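## Task

Move both parcels marked with white tape onto the top of the work bench that only arm1 can reach, and both parcels marked with blue tape onto the top of the desk that only arm3 can reach. Each parcel must stand with the arrows on its sides pointing upward and its entire base resting on that top. If any parcel ends up on the floor or on a lower board without a gripper holding it, the attempt fails. A parcel that stays put only because a robot supports it does not count. Finish by opening the grippers and moving the arms away.

## Robot and tools

Setup: three identical i2rt Big YAM arms, named arm1, arm2 and arm3, run in a physics simulation. Each has six revolute joints, a two-finger gripper and a wrist camera. Two fixed room cameras, room_a and room_b, watch the scene. Loose parcels can occasionally be nudged by outside disturbances. The hand reaches roughly 1.0 m from the joint1 axis at full extension.

Frames: one shared scene frame with its origin on the floor and +z up. The hand point lies midway between the fingertips. The hand's z axis runs along the fingers, and the fingers open and close along its y axis. Each robot's foot has its own pose, which is never printed. The calibration block gives every camera's intrinsics K, distortion D, and a 4x4 T_world_to_cam in metres (OpenCV conventions). Room cameras may be off by up to about 2.3 degrees and 9 mm. Wrist camera poses are computed from reported joint angles, so they carry extra error.

execute_actions: argument "actions" is a list that holds zero or one action object. That object has optional keys "arm1", "arm2", "arm3". Each maps to {"joints": {...}}, so every arm gets its own separate set. Inside are absolute joint targets, not offsets, by name. Angles are in radians; the gripper is the fingertip gap in metres. Ranges, with the tolerance counted as reaching the target: joint1_rad -2.879 to 2.879 (±0.045), turns the arm about its foot, positive is counter-clockwise seen from above, 0 faces the way the foot faces. joint2_rad 0 to 3.141 (±0.14), shoulder; 0 has the upper arm pointing back roughly level, increasing lifts it up then forward. joint3_rad 0 to 3.019 (±0.09), elbow; 0 is folded, increasing opens it. joint4_rad -1.692 to 1.57 (±0.055), hand pitch, positive tilts fingers up. joint5_rad -1.57 to 1.57 (±0.03), sideways swing, positive toward the arm's right. joint6_rad -2.094 to 2.094 (±0.035), hand roll, positive clockwise seen from behind the hand. gripper_m 0 to 0.093 (±0.003). Each finger pad pushes with at most about 50 to 62 N. An action lasts at most 15 s. All motions in one action begin together, but joints move at different speeds, so the hand can sweep a wide path. Joints or arms omitted keep pursuing their previous targets. An unknown key or out-of-range value rejects the whole call with no motion. Optional "cameras" picks images: any of arm1_cam_wrist, arm2_cam_wrist, arm3_cam_wrist, room_a, room_b; omitted, null or ["all"] gives all, [] gives none. An empty actions list just reports state and pictures.

wait: "seconds" from 0 to 10. Commands nothing new and returns state and images.

zoom_image: "camera" (one of the five) and "region" [x0, y0, x1, y1] in pixels of that camera's latest full image, origin top-left, at most 504 by 504.

read_manual: optional "section", only "licences"; returns license text, moves nothing.

finished_scene: "scene" is the integer number of the scene you are closing. Irreversible; the result reports success and gives the next task. The goal must still hold after the last command is held.

Reading results: joint_positions gives current angles; joint torques are raw drive outputs with offsets, noise and friction, so treat them loosely. The "pictures" line lists cameras in image order. joint_status tells how each commanded motion of the last accepted action ended. off_target: stopped short and may still be pushing. contact_stop or time_out: the joint gives up its target and holds in place, though a timed-out joint may keep a nearby target (within 0.375, 0.375, 0.113, 0.225, 0.075, 0.3 rad for joints 1 to 6) and keep pushing, which on_its_own reports. Send the reported position to relieve the push. "joint command not followed" with a cause line means a self- or inter-arm clearance check blocked that arm's joint targets, while its gripper target still runs; blocked joints read not_followed and may be retried with later actions. on_its_own describes what the arms do without this call's command; "held at" is a target, not a position. A target very close to the current angle may produce no motion. A loaded joint that holds sinks over time. If a result reports a stop, later motion calls in the same reply are skipped.

Hazards: the arm does not stop on contact and can press hard. Long hard pushing heats motors; a MOTOR HOT line appears at 85 °C, and at 100 °C the arm and gripper go limp and fall, shown as OVER-TEMPERATURE FAULT with limit_stop_at_motor_heat in joint_status (resend the target afterwards). Heat builds while holding loads, even during thinking, and some carries into later scenes. Pressing two arms hard together ends the run; hard hits are also risky, nothing reports arm-to-arm contact, and the clearance check ignores fingers, gripper housings and wrist cameras and can act late. Arms do not coordinate. Avoid dropping parcels, slamming them, tipping them over or letting them land on floors or low boards. The robot holds its last command while you think, and shorter total motion is better.

Each tool is called after "Call:" in YAML: its name, and indented under it one key for each argument.

## Session

Call:
execute_actions:
  actions: []

Scene clock: 0.00 s.
Joint torques (N m, as the arm reports them, + toward a larger angle): no reading
arm1.joint_positions: joint1_rad=-0.041 joint2_rad=+0.530 joint3_rad=+1.643 joint4_rad=-1.308 joint5_rad=+0.031 joint6_rad=+0.506 gripper_m=+0.094
arm1.joint_status: not commanded
arm1.hand: x=-0.5030 y=-1.0986 z=+1.5621 quat_wxyz=(-0.619, -0.501, -0.591, +0.127) (m; scene frame)
arm2.joint_positions: joint1_rad=-0.181 joint2_rad=+0.586 joint3_rad=+1.586 joint4_rad=-1.317 joint5_rad=+0.172 joint6_rad=-0.620 gripper_m=+0.095
arm2.joint_status: not commanded
arm2.hand: x=+0.2034 y=-0.0152 z=+1.5347 quat_wxyz=(-0.388, +0.808, -0.026, -0.442) (m; scene frame)
arm3.joint_positions: joint1_rad=-0.561 joint2_rad=+0.470 joint3_rad=+1.685 joint4_rad=-1.175 joint5_rad=-0.171 joint6_rad=-0.090 gripper_m=+0.095
arm3.joint_status: not commanded
arm3.hand: x=+0.1494 y=+1.1345 z=+1.5702 quat_wxyz=(+0.150, -0.689, +0.079, +0.705) (m; scene frame)
pictures: arm1_cam_wrist, arm2_cam_wrist, arm3_cam_wrist, room_a, room_b
Images, in order (width x height): arm1_cam_wrist 896x504, arm2_cam_wrist 896x504, arm3_cam_wrist 896x504, room_a 896x504, room_b 896x504.

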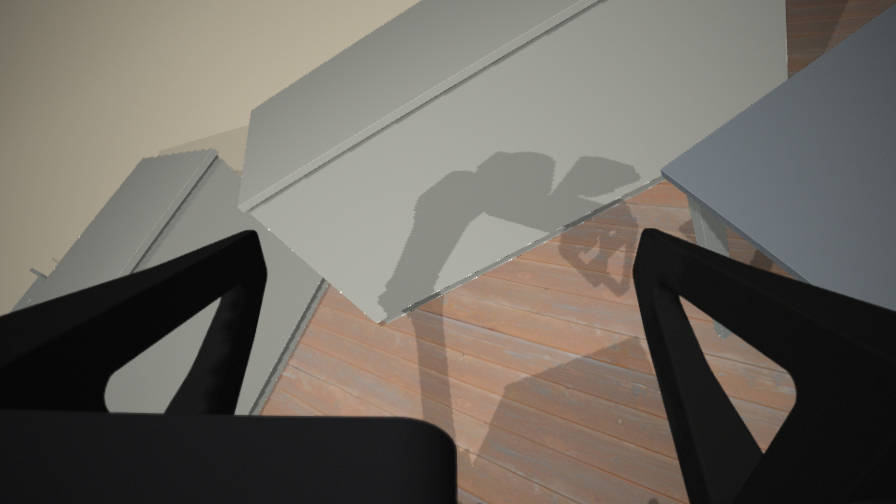

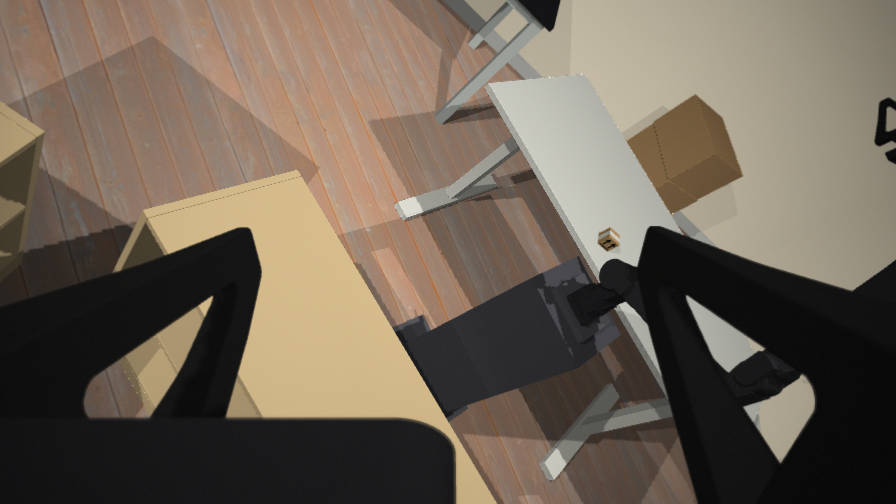

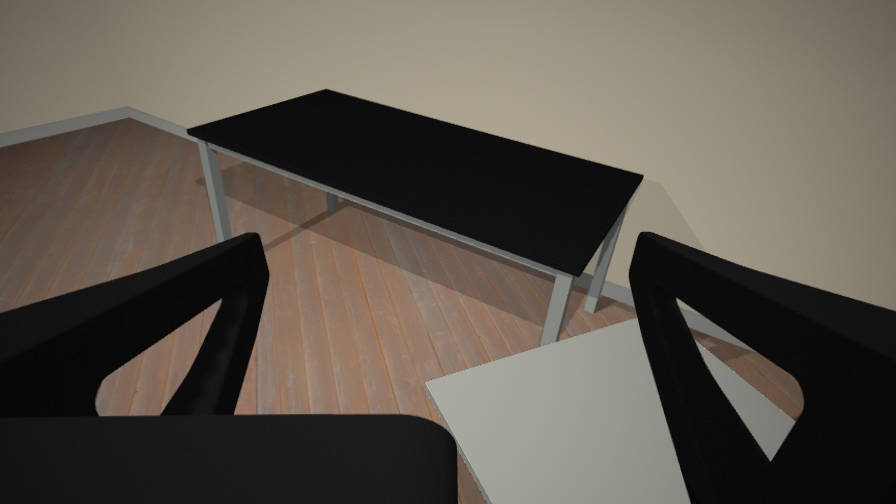

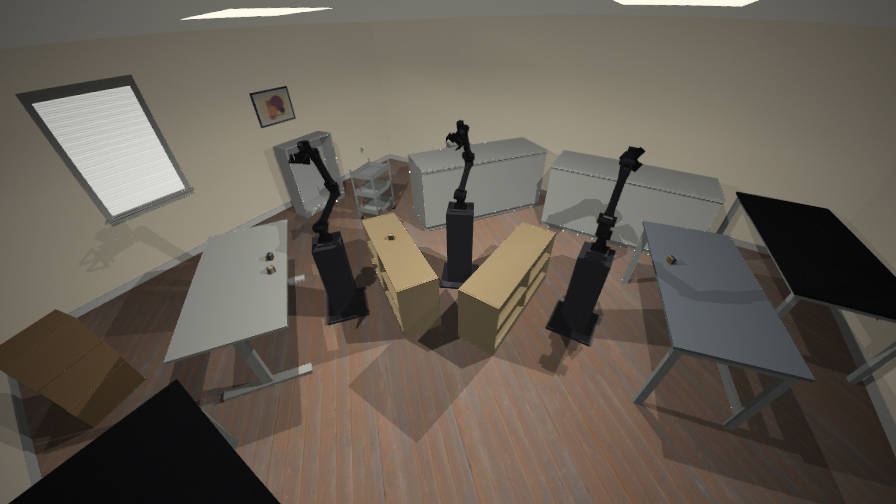

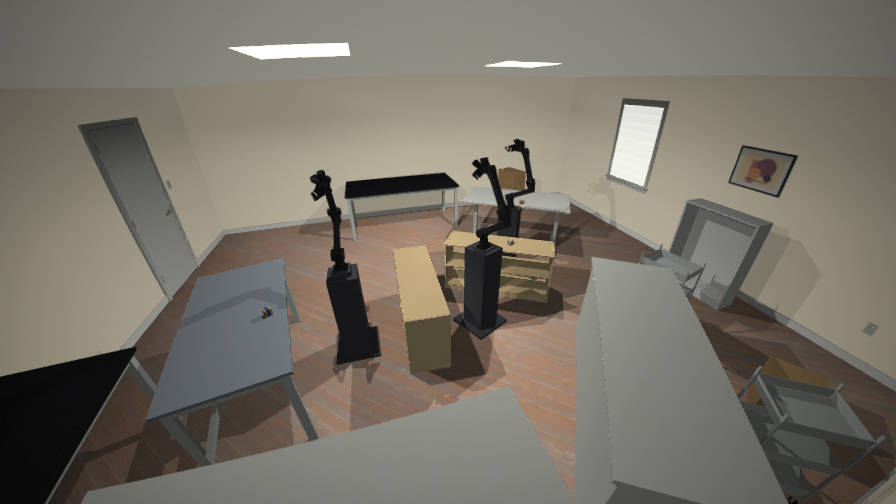

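Call:
zoom_image:
  camera: "room_a"
  region: [200, 200, 440, 335]

Call:
zoom_image:
  camera: "room_a"
  region: [600, 200, 760, 290]

Call:
zoom_image:
  camera: "room_b"
  region: [430, 170, 590, 260]

Call:
zoom_image:
  camera: "room_b"
  region: [200, 270, 360, 360]

Region (200, 200, 440, 335) of room_a's 896x504 image, scaled by 2.100, with more detail than that image has; it fills the top 284 rows of this view, and the rest is white.

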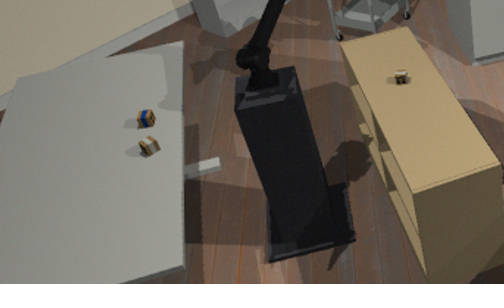

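Region (600, 200, 760, 290) of room_a's 896x504 image, scaled by 3.150, with more detail than that image has; it fills the top 284 rows of this view, and the rest is white.

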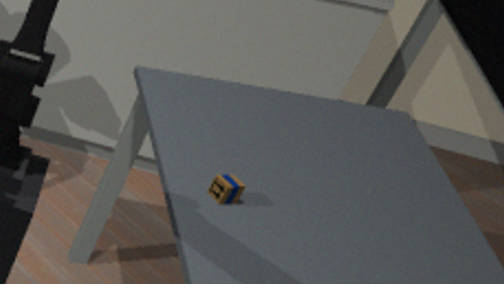

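Region (430, 170, 590, 260) of room_b's 896x504 image, scaled by 3.150, with more detail than that image has; it fills the top 284 rows of this view, and the rest is white.

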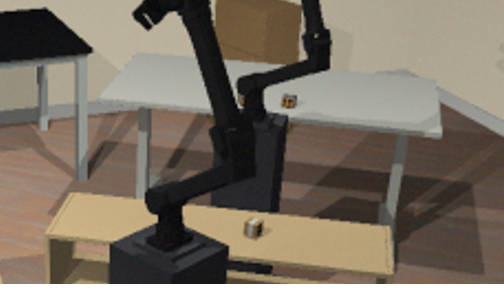

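Region (200, 270, 360, 360) of room_b's 896x504 image, scaled by 3.150, with more detail than that image has; it fills the top 284 rows of this view, and the rest is white.

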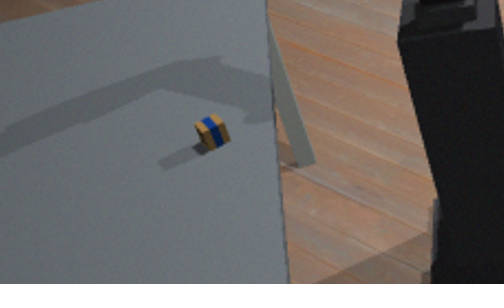

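Call:
execute_actions:
  actions:
    - {"arm1": {"joints": {"joint1_rad": -1.285, "joint2_rad": 1.43, "joint3_rad": 1.37, "joint4_rad": -0.84, "joint5_rad": 0, "joint6_rad": 0}}, "arm2": {"joints": {"joint1_rad": -1.415, "joint2_rad": 1.43, "joint3_rad": 1.37, "joint4_rad": -0.84, "joint5_rad": 0, "joint6_rad": 0}}, "arm3": {"joints": {"joint1_rad": -1.375, "joint2_rad": 1.057, "joint3_rad": 1.054, "joint4_rad": -0.897, "joint5_rad": 0, "joint6_rad": 0}}}

Scene clock: 5.30 s.
Joint torques (N m, as the arm reports them, + toward a larger angle): arm1=[  0.17 -12.75  10.83   1.93  -0.01  -0.16] | arm2=[  0.59 -10.97   9.27   1.64   0.08   0.12] | arm3=[-0.03 -7.85 13.09  2.33 -0.08  0.09]
arm1.joint_positions: joint1_rad=-1.285 joint2_rad=+1.429 joint3_rad=+1.356 joint4_rad=-0.850 joint5_rad=-0.001 joint6_rad=+0.010 gripper_m=+0.094
arm1.joint_status: all done
arm1.hand: x=-0.8828 y=-1.4675 z=+1.1759 quat_wxyz=(-0.154, -0.829, -0.462, +0.276) (m; scene frame)
arm2.joint_positions: joint1_rad=-1.422 joint2_rad=+1.439 joint3_rad=+1.358 joint4_rad=-0.856 joint5_rad=+0.001 joint6_rad=-0.011 gripper_m=+0.095
arm2.joint_status: all done
arm2.hand: x=+0.4774 y=+0.4144 z=+1.1840 quat_wxyz=(-0.252, +0.591, -0.742, -0.191) (m; scene frame)
arm3.joint_positions: joint1_rad=-1.379 joint2_rad=+1.056 joint3_rad=+1.019 joint4_rad=-0.902 joint5_rad=+0.000 joint6_rad=-0.007 gripper_m=+0.095
arm3.joint_status: all done
arm3.hand: x=+0.1368 y=+1.5238 z=+1.1207 quat_wxyz=(+0.191, -0.755, +0.577, +0.245) (m; scene frame)
pictures: arm1_cam_wrist, arm2_cam_wrist, arm3_cam_wrist, room_a, room_b
camera_calibration (this result's frames):
arm1_cam_wrist: T_world_to_cam=[[-0.846002, 0.533129, -0.0073706, 0.0431891], [0.533169, 0.845815, -0.0181046, 1.73645], [-0.00341792, -0.0192463, -0.999809, 1.26599], [0, 0, 0, 1]] pos_world=[-0.884956, -1.46738, 1.29751]
arm2_cam_wrist: T_world_to_cam=[[0.972772, -0.230779, 0.0213478, -0.397368], [-0.23044, -0.972934, -0.0172185, 0.539354], [0.0247437, 0.0118303, -0.999624, 1.28785], [0, 0, 0, 1]] pos_world=[0.478971, 0.417816, 1.30513]
arm3_cam_wrist: T_world_to_cam=[[0.963952, 0.266077, -0.000474442, -0.537975], [0.266036, -0.963832, -0.0159211, 1.45413], [-0.00469353, 0.015221, -0.999873, 1.22074], [0, 0, 0, 1]] pos_world=[0.137461, 1.5261, 1.24349]
Images, in order (width x height): arm1_cam_wrist 896x504, arm2_cam_wrist 896x504, arm3_cam_wrist 896x504, room_a 896x504, room_b 896x504.

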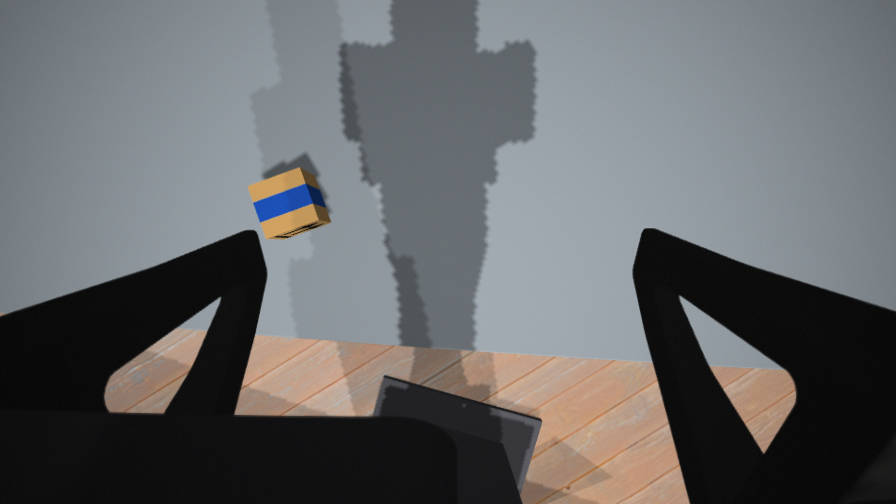

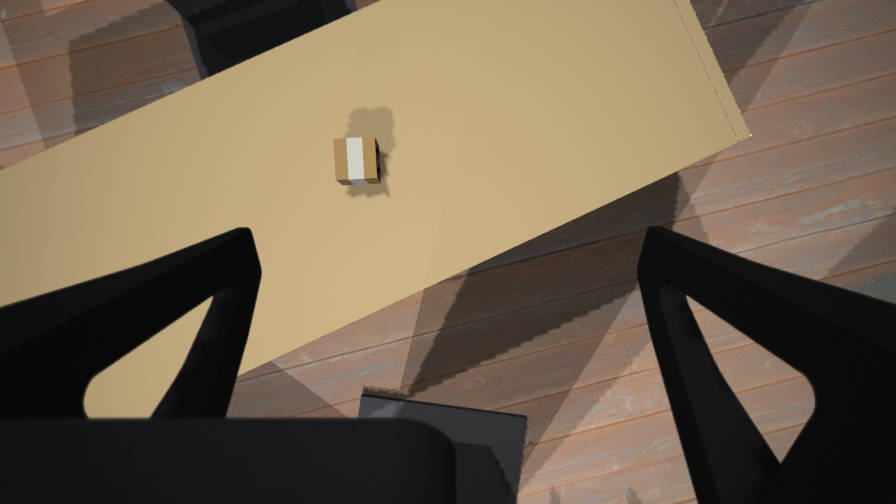

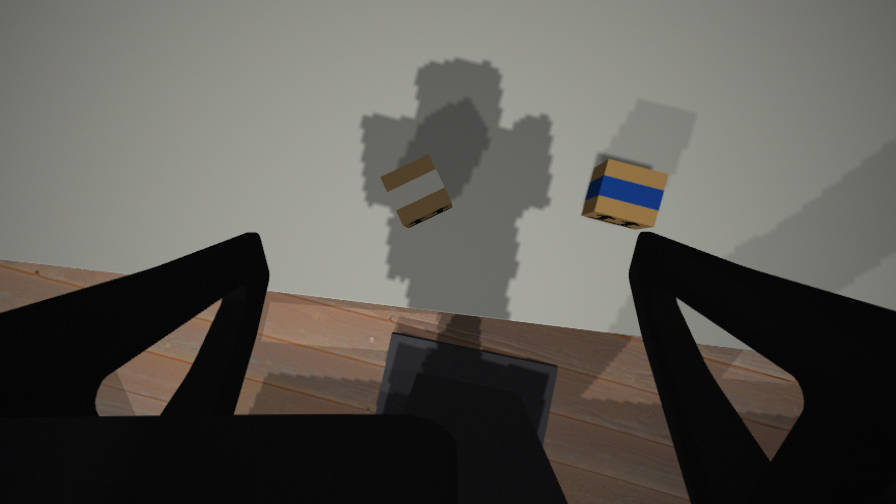

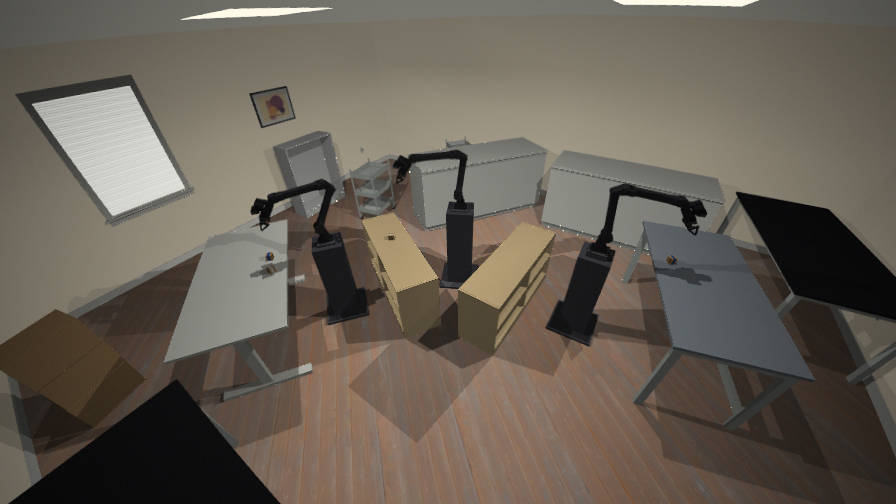

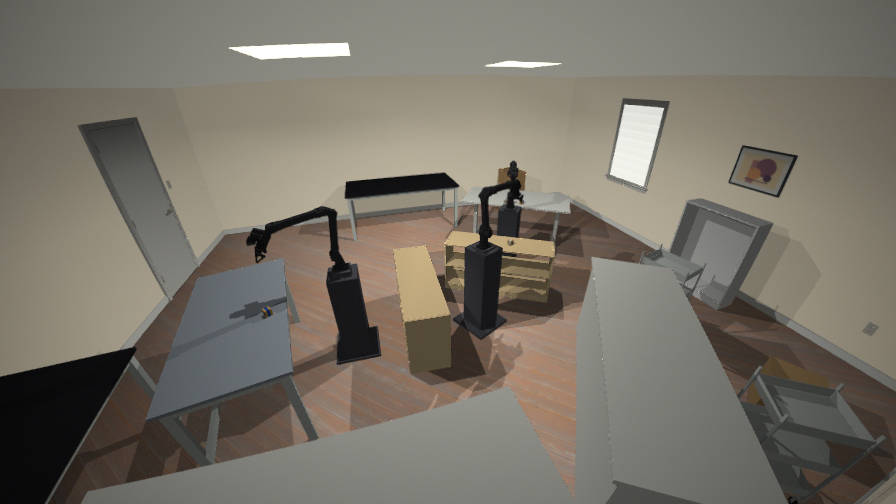

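Call:
zoom_image:
  camera: "room_a"
  region: [650, 245, 694, 275]

Call:
zoom_image:
  camera: "room_a"
  region: [370, 222, 414, 252]

Call:
zoom_image:
  camera: "arm3_cam_wrist"
  region: [360, 130, 700, 250]

Call:
zoom_image:
  camera: "arm1_cam_wrist"
  region: [230, 150, 350, 250]

Region (650, 245, 694, 275) of room_a's 896x504 image, scaled by 11.455, with more detail than that image has; it fills the top 344 rows of this view, and the rest is white.

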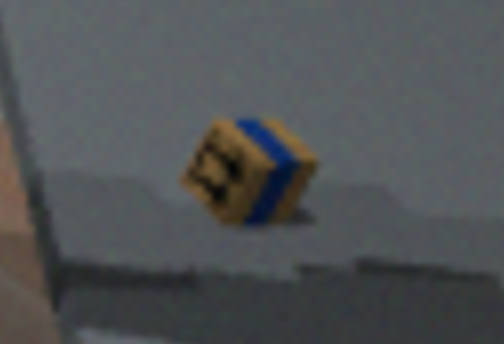

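Region (370, 222, 414, 252) of room_a's 896x504 image, scaled by 11.455, with more detail than that image has; it fills the top 344 rows of this view, and the rest is white.

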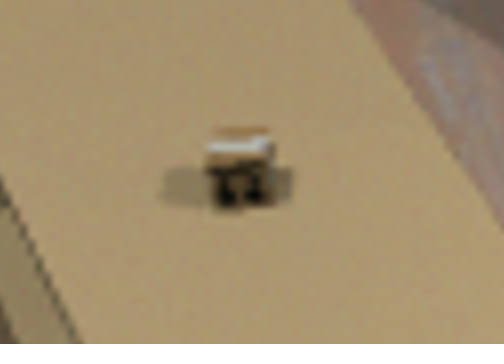

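Region (360, 130, 700, 250) of arm3_cam_wrist's 896x504 image, scaled by 1.482, with more detail than that image has; it fills the top 178 rows of this view, and the rest is white.

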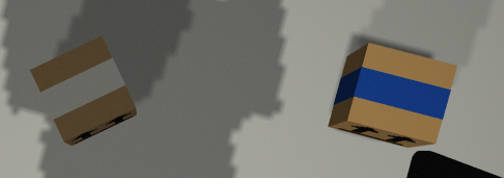

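Region (230, 150, 350, 250) of arm1_cam_wrist's 896x504 image, scaled by 4.200, with more detail than that image has.

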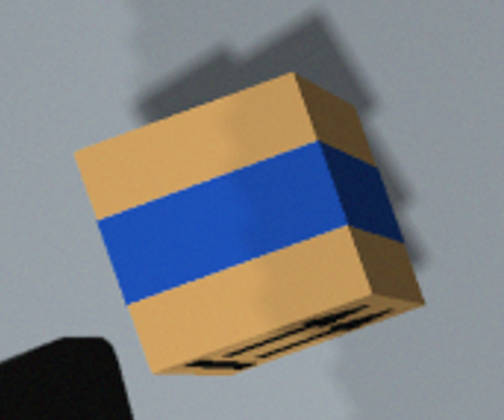

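Call:
zoom_image:
  camera: "arm3_cam_wrist"
  region: [575, 150, 675, 235]

Call:
zoom_image:
  camera: "arm3_cam_wrist"
  region: [370, 150, 470, 235]

Call:
zoom_image:
  camera: "arm2_cam_wrist"
  region: [310, 120, 410, 205]

Call:
zoom_image:
  camera: "room_b"
  region: [490, 190, 534, 250]

Region (575, 150, 675, 235) of arm3_cam_wrist's 896x504 image, scaled by 5.040, with more detail than that image has; it fills the top 428 rows of this view, and the rest is white.

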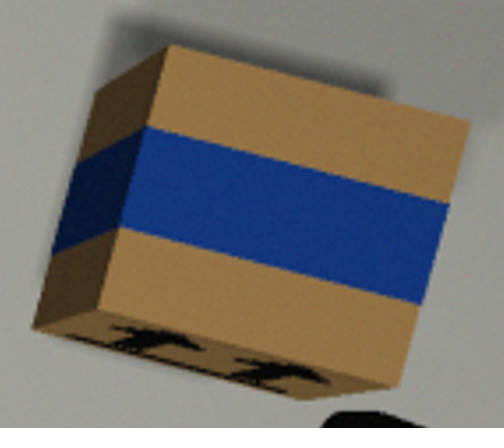

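Region (370, 150, 470, 235) of arm3_cam_wrist's 896x504 image, scaled by 5.040, with more detail than that image has; it fills the top 428 rows of this view, and the rest is white.

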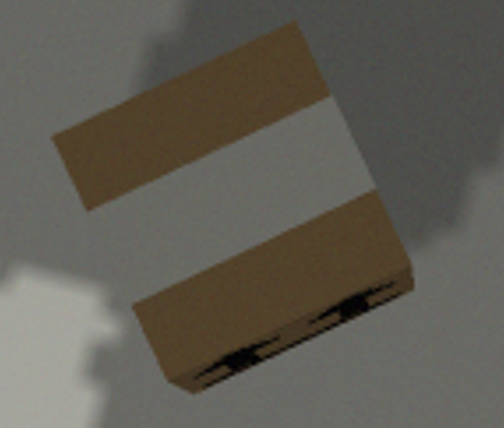

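Region (310, 120, 410, 205) of arm2_cam_wrist's 896x504 image, scaled by 5.040, with more detail than that image has; it fills the top 428 rows of this view, and the rest is white.

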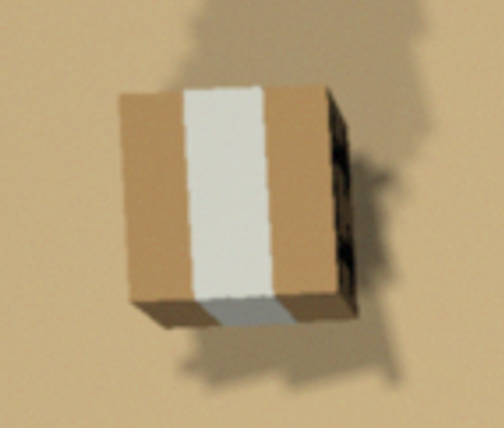

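Region (490, 190, 534, 250) of room_b's 896x504 image, scaled by 8.400, with more detail than that image has; it fills the left 370 columns of this view, and the rest is white.

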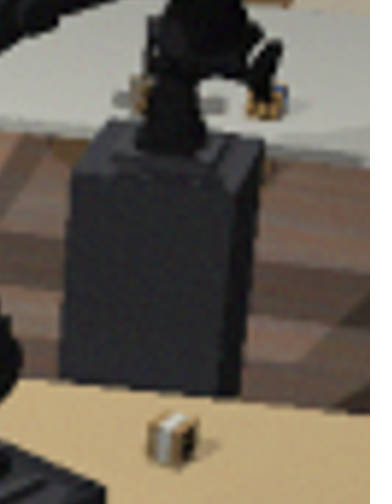

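Call:
execute_actions:
  actions:
    - {"arm1": {"joints": {"joint1_rad": -1.314, "joint2_rad": 2.088, "joint3_rad": 1.675, "joint4_rad": -1.14, "joint5_rad": -0.55, "joint6_rad": 1.4}}, "arm2": {"joints": {"joint1_rad": -1.531, "joint2_rad": 2.465, "joint3_rad": 1.895, "joint4_rad": -0.985, "joint5_rad": -0.52, "joint6_rad": 1.57}}, "arm3": {"joints": {"joint1_rad": -1.32, "joint2_rad": 1.769, "joint3_rad": 1.235, "joint4_rad": -1.01, "joint5_rad": 0, "joint6_rad": -0.391}}}

Scene clock: 13.47 s.
Joint torques (N m, as the arm reports them, + toward a larger angle): arm1=[ -0.88 -21.89   9.12   0.29  -0.58   0.01] | arm2=[ -0.17 -19.7    8.25  -0.27  -0.2    0.14] | arm3=[ -0.25 -16.51   9.14   0.76  -0.12  -0.04]
arm1.joint_positions: joint1_rad=-1.304 joint2_rad=+2.099 joint3_rad=+1.655 joint4_rad=-1.135 joint5_rad=-0.546 joint6_rad=+1.391 gripper_m=+0.094
arm1.joint_status: all done
arm1.hand: x=-0.8440 y=-1.5498 z=+0.9228 quat_wxyz=(-0.091, -0.946, +0.186, -0.251) (m; scene frame)
arm2.joint_positions: joint1_rad=-1.534 joint2_rad=+2.466 joint3_rad=+1.868 joint4_rad=-0.980 joint5_rad=-0.518 joint6_rad=+1.559 gripper_m=+0.095
arm2.joint_status: all done
arm2.hand: x=+0.4987 y=+0.5298 z=+0.7754 quat_wxyz=(+0.249, -0.162, -0.954, -0.047) (m; scene frame)
arm3.joint_positions: joint1_rad=-1.321 joint2_rad=+1.768 joint3_rad=+1.224 joint4_rad=-1.003 joint5_rad=+0.000 joint6_rad=-0.383 gripper_m=+0.095
arm3.joint_status: all done
arm3.hand: x=+0.0908 y=+1.5870 z=+0.8845 quat_wxyz=(+0.009, -0.906, +0.423, +0.007) (m; scene frame)
pictures: arm1_cam_wrist, arm2_cam_wrist, arm3_cam_wrist, room_a, room_b
camera_calibration (this result's frames):
arm1_cam_wrist: T_world_to_cam=[[0.406999, 0.910412, -0.0741719, 1.82193], [0.39235, -0.100914, 0.914264, -0.665704], [0.824872, -0.401206, -0.398272, 0.563539], [0, 0, 0, 1]] pos_world=[-0.945184, -1.49979, 0.968206]
arm2_cam_wrist: T_world_to_cam=[[-0.328621, -0.944458, -0.00275492, 0.663068], [-0.396482, 0.135306, 0.908017, -0.572268], [-0.857211, 0.299485, -0.418925, 0.714721], [0, 0, 0, 1]] pos_world=[0.603671, 0.489623, 0.82087]
arm3_cam_wrist: T_world_to_cam=[[0.764978, 0.644055, 0.00128937, -1.09393], [0.533136, -0.634354, 0.559786, 0.467161], [0.361351, -0.427537, -0.828636, 1.50127], [0, 0, 0, 1]] pos_world=[0.0452831, 1.64274, 0.983909]
Images, in order (width x height): arm1_cam_wrist 896x504, arm2_cam_wrist 896x504, arm3_cam_wrist 896x504, room_a 896x504, room_b 896x504.

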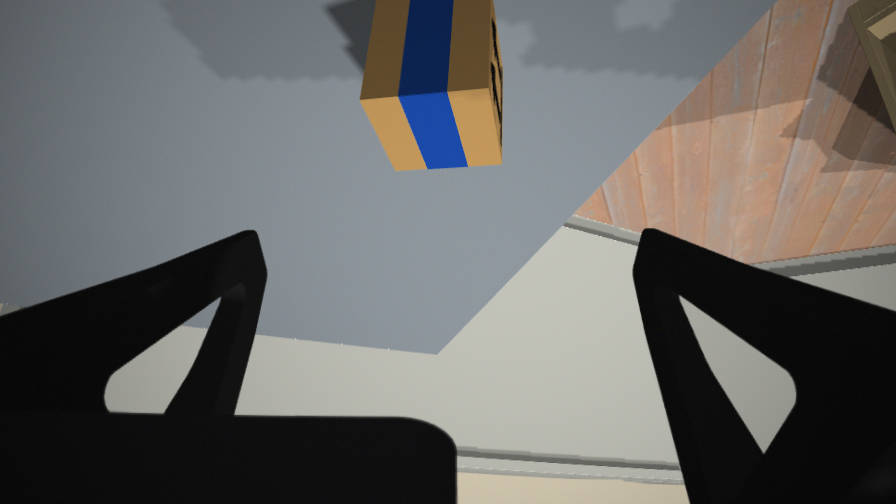

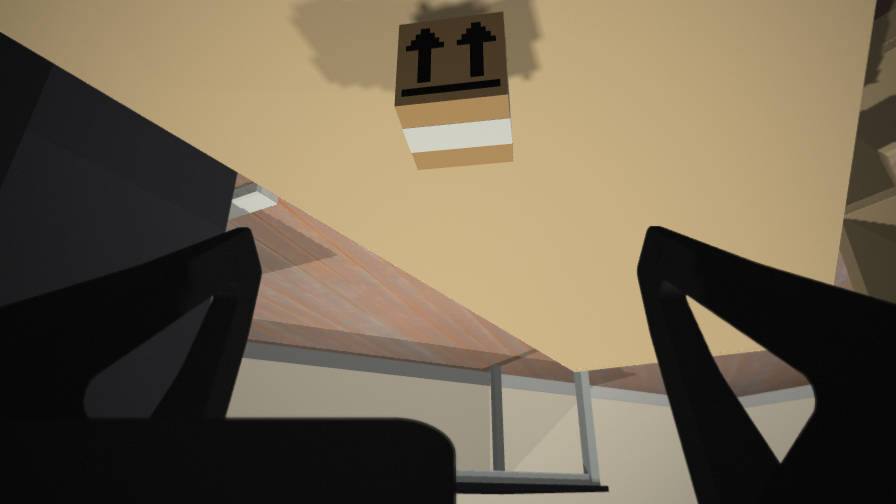

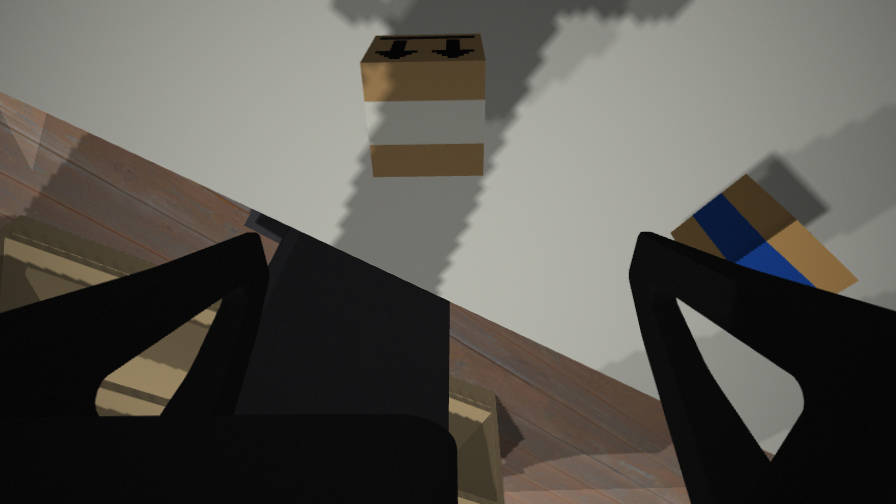

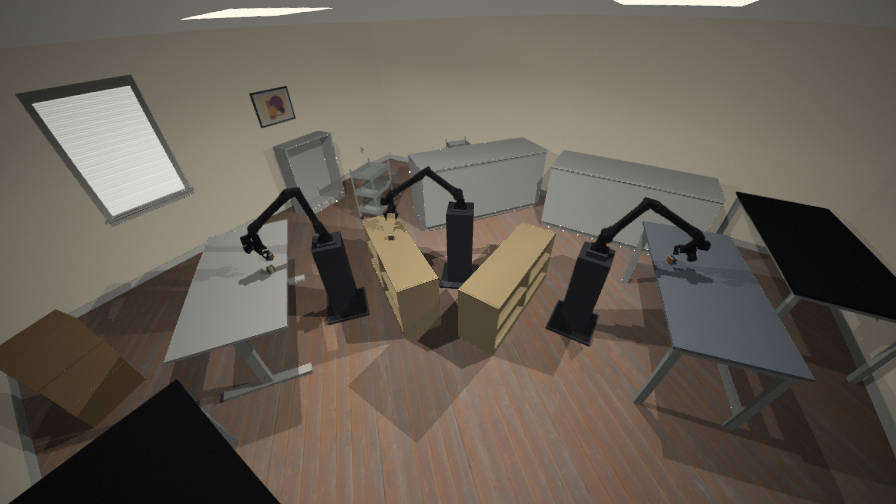

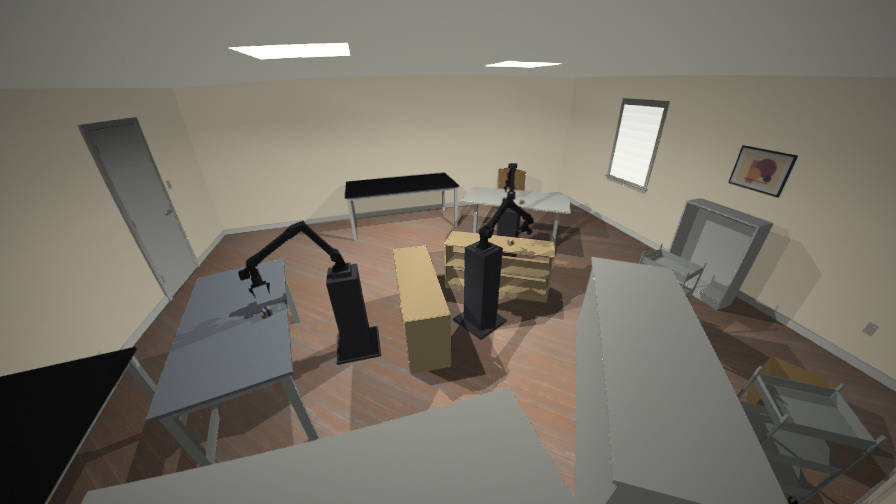

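Call:
execute_actions:
  actions:
    - {"arm1": {"joints": {"joint1_rad": -1.188, "joint2_rad": 2.273, "joint3_rad": 1.835, "joint4_rad": -1.25, "joint5_rad": -0.533, "joint6_rad": 1.295}}, "arm2": {"joints": {"joint1_rad": -1.409, "joint2_rad": 2.595, "joint3_rad": 1.957, "joint4_rad": -0.906, "joint5_rad": -0.52, "joint6_rad": 1.57}}, "arm3": {"joints": {"joint1_rad": -1.308, "joint2_rad": 1.972, "joint3_rad": 1.164, "joint4_rad": -0.7435, "joint5_rad": 0, "joint6_rad": -0.38}}}
  cameras: ["arm1_cam_wrist", "arm2_cam_wrist", "arm3_cam_wrist"]

Scene clock: 17.53 s.
Joint torques (N m, as the arm reports them, + toward a larger angle): arm1=[ -0.92 -20.68   9.62   0.    -0.27  -0.15] | arm2=[ -0.11 -21.28   7.48   0.19  -0.16   0.14] | arm3=[  0.26 -17.9    7.44   1.33  -0.12   0.05]
arm1.joint_positions: joint1_rad=-1.177 joint2_rad=+2.253 joint3_rad=+1.807 joint4_rad=-1.243 joint5_rad=-0.535 joint6_rad=+1.304 gripper_m=+0.094
arm1.joint_status: all done
arm1.hand: x=-0.7789 y=-1.5919 z=+0.8806 quat_wxyz=(-0.034, -0.958, +0.099, -0.266) (m; scene frame)
arm2.joint_positions: joint1_rad=-1.414 joint2_rad=+2.600 joint3_rad=+1.933 joint4_rad=-0.913 joint5_rad=-0.519 joint6_rad=+1.559 gripper_m=+0.095
arm2.joint_status: all done
arm2.hand: x=+0.4200 y=+0.5493 z=+0.7067 quat_wxyz=(+0.252, -0.106, -0.962, -0.031) (m; scene frame)
arm3.joint_positions: joint1_rad=-1.316 joint2_rad=+1.975 joint3_rad=+1.153 joint4_rad=-0.753 joint5_rad=+0.000 joint6_rad=-0.383 gripper_m=+0.095
arm3.joint_status: all done
arm3.hand: x=+0.0897 y=+1.5835 z=+0.7661 quat_wxyz=(-0.001, -0.907, +0.420, -0.002) (m; scene frame)
pictures: arm1_cam_wrist, arm2_cam_wrist, arm3_cam_wrist
camera_calibration (this result's frames):
arm1_cam_wrist: T_world_to_cam=[[0.217458, 0.97604, -0.00766818, 1.72888], [0.384905, -0.0785306, 0.919609, -0.631754], [0.896973, -0.202928, -0.392759, 0.843118], [0, 0, 0, 1]] pos_world=[-0.889049, -1.56598, 0.925366]
arm2_cam_wrist: T_world_to_cam=[[-0.213698, -0.9769, -0.000140911, 0.623169], [-0.408939, 0.0893251, 0.908179, -0.513389], [-0.887187, 0.194134, -0.418581, 0.682785], [0, 0, 0, 1]] pos_world=[0.528984, 0.52208, 0.752138]
arm3_cam_wrist: T_world_to_cam=[[0.76182, 0.647728, -0.0088743, -1.0884], [0.531403, -0.617054, 0.580392, 0.48878], [0.37046, -0.44687, -0.814289, 1.42094], [0, 0, 0, 1]] pos_world=[0.0430248, 1.64157, 0.863713]
Images, in order (width x height): arm1_cam_wrist 896x504, arm2_cam_wrist 896x504, arm3_cam_wrist 896x504.

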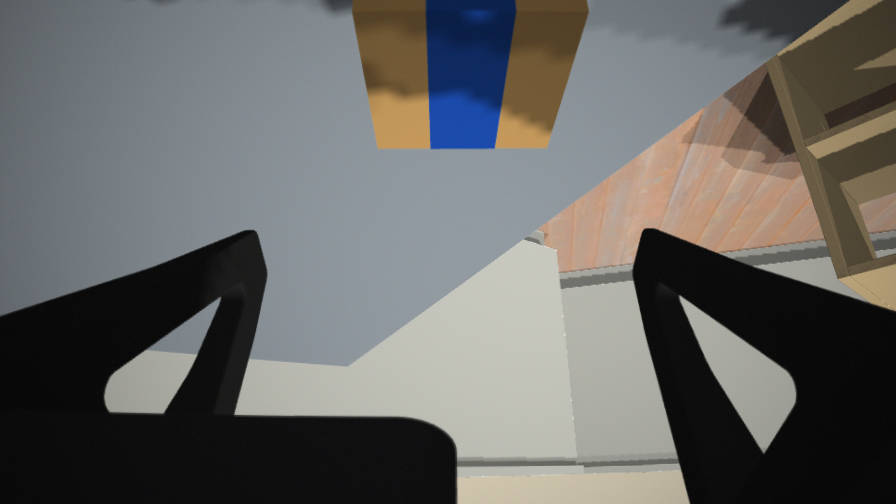

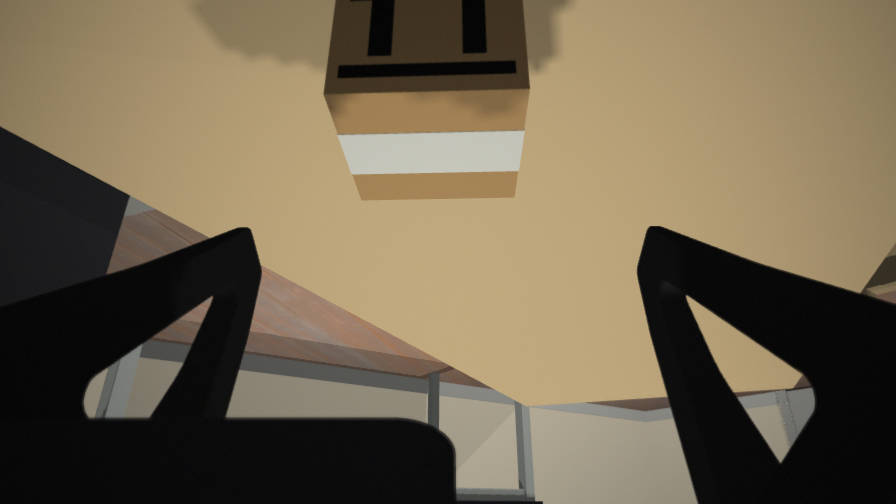

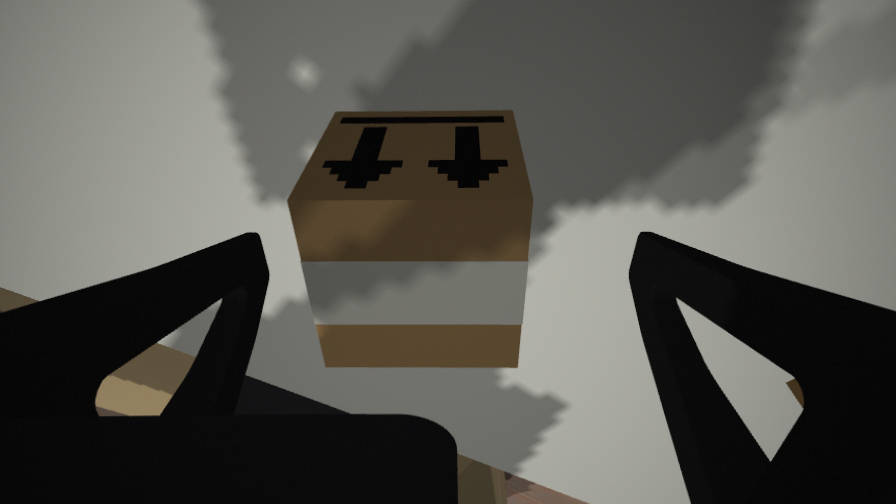

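Call:
execute_actions:
  actions:
    - {"arm1": {"joints": {"joint1_rad": -1.204, "joint2_rad": 2.355, "joint3_rad": 1.805, "joint4_rad": -1.12}}, "arm2": {"joints": {"joint1_rad": -1.393, "joint2_rad": 2.729, "joint3_rad": 2.042, "joint4_rad": -0.855}}, "arm3": {"joints": {"joint1_rad": -1.298, "joint2_rad": 1.997, "joint3_rad": 1.162, "joint4_rad": -0.716}}}
  cameras: ["arm1_cam_wrist", "arm2_cam_wrist", "arm3_cam_wrist"]

Scene clock: 19.93 s.
Joint torques (N m, as the arm reports them, + toward a larger angle): arm1=[ -0.84 -21.55   7.14   0.61  -0.28  -0.14] | arm2=[ -0.08 -20.79   7.71   0.06  -0.15   0.13] | arm3=[  0.11 -15.76   7.36   1.43  -0.12   0.06]
arm1.joint_positions: joint1_rad=-1.194 joint2_rad=+2.332 joint3_rad=+1.805 joint4_rad=-1.127 joint5_rad=-0.535 joint6_rad=+1.304 gripper_m=+0.094
arm1.joint_status: all done
arm1.hand: x=-0.7949 y=-1.5991 z=+0.8287 quat_wxyz=(-0.053, -0.959, +0.102, -0.260) (m; scene frame)
arm2.joint_positions: joint1_rad=-1.396 joint2_rad=+2.732 joint3_rad=+2.016 joint4_rad=-0.860 joint5_rad=-0.519 joint6_rad=+1.560 gripper_m=+0.095
arm2.joint_status: all done
arm2.hand: x=+0.4085 y=+0.5547 z=+0.6437 quat_wxyz=(+0.252, -0.096, -0.963, -0.030) (m; scene frame)
arm3.joint_positions: joint1_rad=-1.305 joint2_rad=+1.975 joint3_rad=+1.153 joint4_rad=-0.727 joint5_rad=+0.000 joint6_rad=-0.383 gripper_m=+0.095
arm3.joint_status: all done
arm3.hand: x=+0.0821 y=+1.5877 z=+0.7662 quat_wxyz=(+0.008, -0.910, +0.415, +0.007) (m; scene frame)
pictures: arm1_cam_wrist, arm2_cam_wrist, arm3_cam_wrist
camera_calibration (this result's frames):
arm1_cam_wrist: T_world_to_cam=[[0.233284, 0.971493, -0.0421804, 1.77295], [0.39786, -0.0557776, 0.915749, -0.528606], [0.887292, -0.230411, -0.39953, 0.789529], [0, 0, 0, 1]] pos_world=[-0.903832, -1.56998, 0.874295]
arm2_cam_wrist: T_world_to_cam=[[-0.195705, -0.980657, -0.00325957, 0.622737], [-0.411263, 0.0790555, 0.908082, -0.454661], [-0.890259, 0.179057, -0.41878, 0.655013], [0, 0, 0, 1]] pos_world=[0.518019, 0.529351, 0.689206]
arm3_cam_wrist: T_world_to_cam=[[0.754061, 0.656804, 0.000991804, -1.10668], [0.54357, -0.624905, 0.560379, 0.522235], [0.368679, -0.422021, -0.828235, 1.39708], [0, 0, 0, 1]] pos_world=[0.0355594, 1.64282, 0.865563]
Images, in order (width x height): arm1_cam_wrist 896x504, arm2_cam_wrist 896x504, arm3_cam_wrist 896x504.

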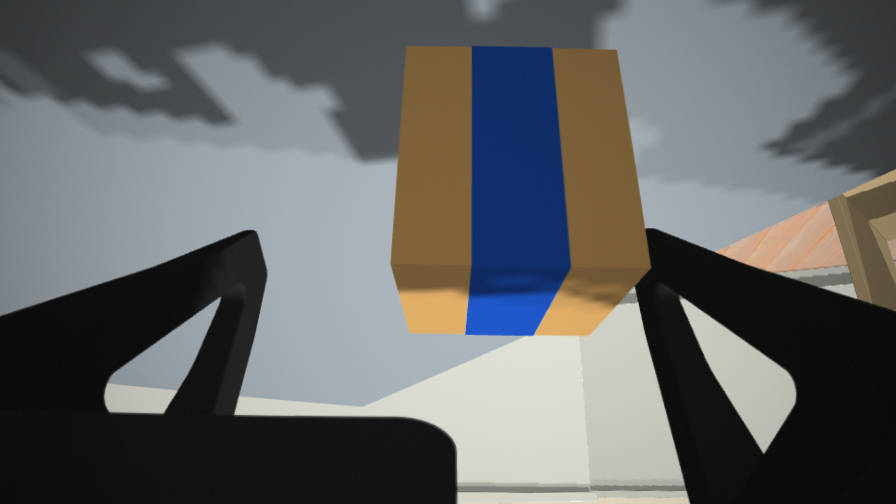

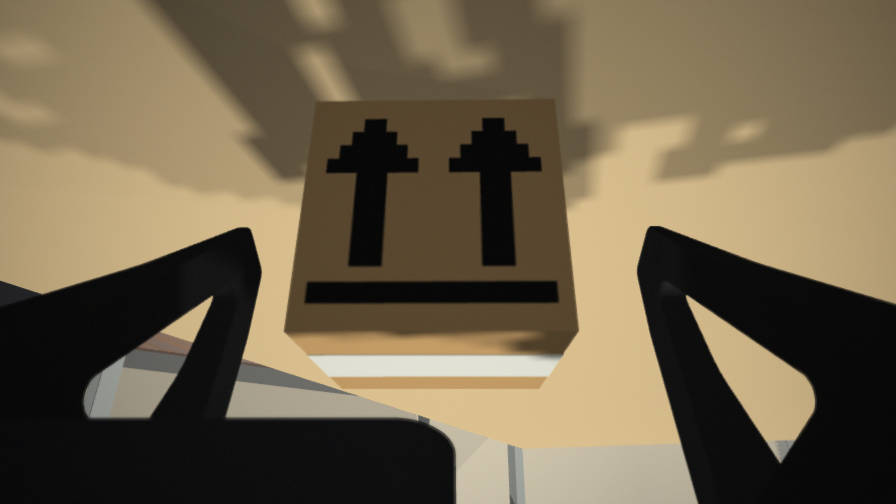

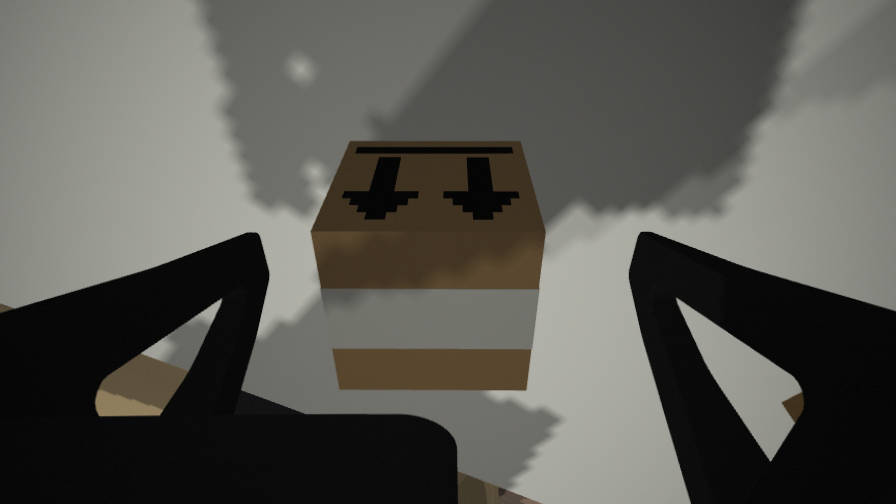

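Call:
execute_actions:
  actions:
    - {"arm1": {"joints": {"joint2_rad": 2.373, "joint3_rad": 1.785}}, "arm2": {"joints": {"gripper_m": 0.035}}, "arm3": {"joints": {"joint2_rad": 2.022}}}
  cameras: ["arm1_cam_wrist", "arm2_cam_wrist", "arm3_cam_wrist"]

Scene clock: 20.83 s.
Joint torques (N m, as the arm reports them, + toward a larger angle): arm1=[ -0.86 -19.41   6.72   0.55  -0.28  -0.14] | arm2=[ -0.18 -20.88   7.58   0.14  -0.15   0.13] | arm3=[  0.16 -14.61   7.07   1.35  -0.12   0.06]
arm1.joint_positions: joint1_rad=-1.194 joint2_rad=+2.332 joint3_rad=+1.790 joint4_rad=-1.126 joint5_rad=-0.535 joint6_rad=+1.304 gripper_m=+0.094
arm1.joint_status: all done
arm1.hand: x=-0.7922 y=-1.5936 z=+0.8237 quat_wxyz=(-0.046, -0.958, +0.104, -0.262) (m; scene frame)
arm2.joint_positions: joint1_rad=-1.396 joint2_rad=+2.732 joint3_rad=+2.016 joint4_rad=-0.860 joint5_rad=-0.519 joint6_rad=+1.560 gripper_m=+0.049
arm2.joint_status: gripper_m off_target (ended at +0.049, target +0.035)
arm2.hand: x=+0.4086 y=+0.5548 z=+0.6437 quat_wxyz=(+0.252, -0.096, -0.963, -0.030) (m; scene frame)
arm3.joint_positions: joint1_rad=-1.305 joint2_rad=+1.992 joint3_rad=+1.153 joint4_rad=-0.726 joint5_rad=+0.000 joint6_rad=-0.383 gripper_m=+0.095
arm3.joint_status: all done
arm3.hand: x=+0.0832 y=+1.5844 z=+0.7578 quat_wxyz=(+0.002, -0.910, +0.415, +0.001) (m; scene frame)
pictures: arm1_cam_wrist, arm2_cam_wrist, arm3_cam_wrist
camera_calibration (this result's frames):
arm1_cam_wrist: T_world_to_cam=[[0.233593, 0.971941, -0.0276689, 1.75571], [0.391859, -0.0680587, 0.917505, -0.55052], [0.889877, -0.225165, -0.396761, 0.794535], [0, 0, 0, 1]] pos_world=[-0.901433, -1.56501, 0.868924]
arm2_cam_wrist: T_world_to_cam=[[-0.195702, -0.980657, -0.00364099, 0.623066], [-0.411336, 0.0787158, 0.908078, -0.45444], [-0.890226, 0.179211, -0.418785, 0.654918], [0, 0, 0, 1]] pos_world=[0.518033, 0.529418, 0.689206]
arm3_cam_wrist: T_world_to_cam=[[0.75408, 0.656761, -0.00530877, -1.10054], [0.540464, -0.615917, 0.573189, 0.500545], [0.373178, -0.435099, -0.819406, 1.40204], [0, 0, 0, 1]] pos_world=[0.0361565, 1.64111, 0.856088]
Images, in order (width x height): arm1_cam_wrist 896x504, arm2_cam_wrist 896x504, arm3_cam_wrist 896x504.

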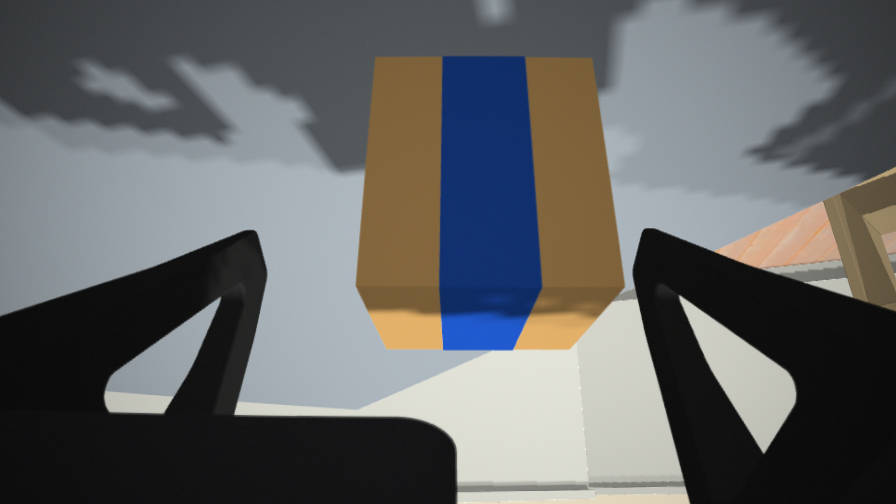

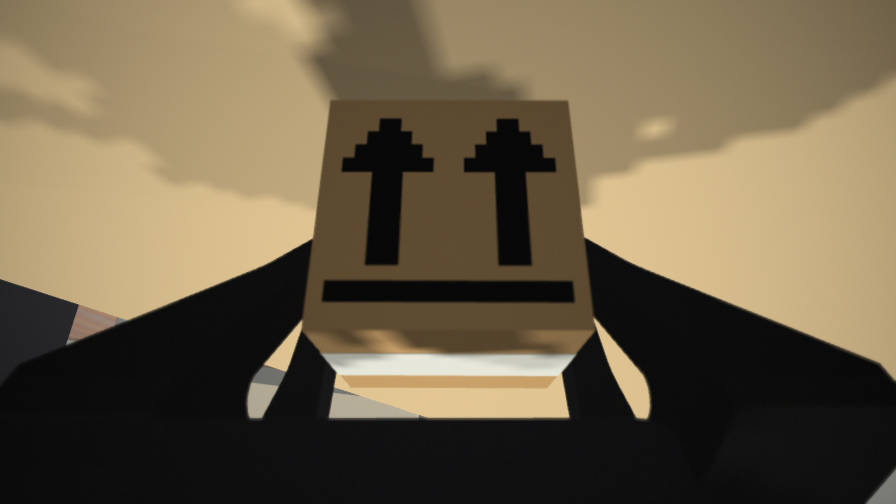

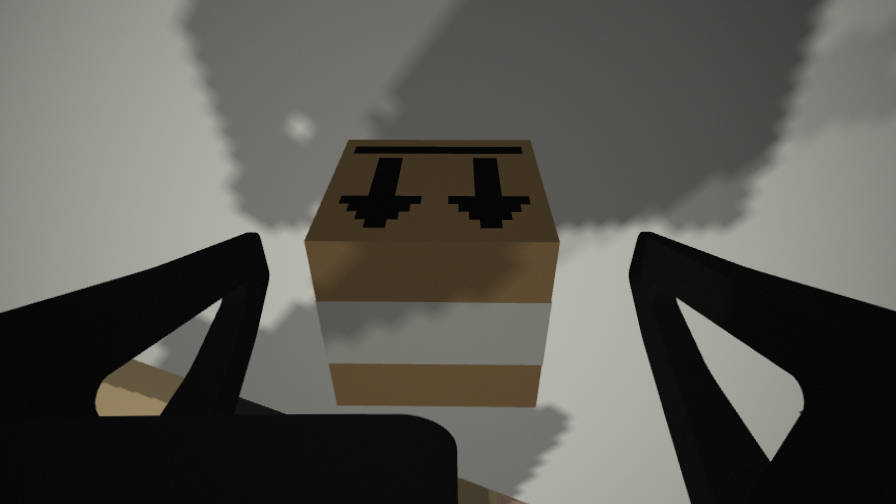

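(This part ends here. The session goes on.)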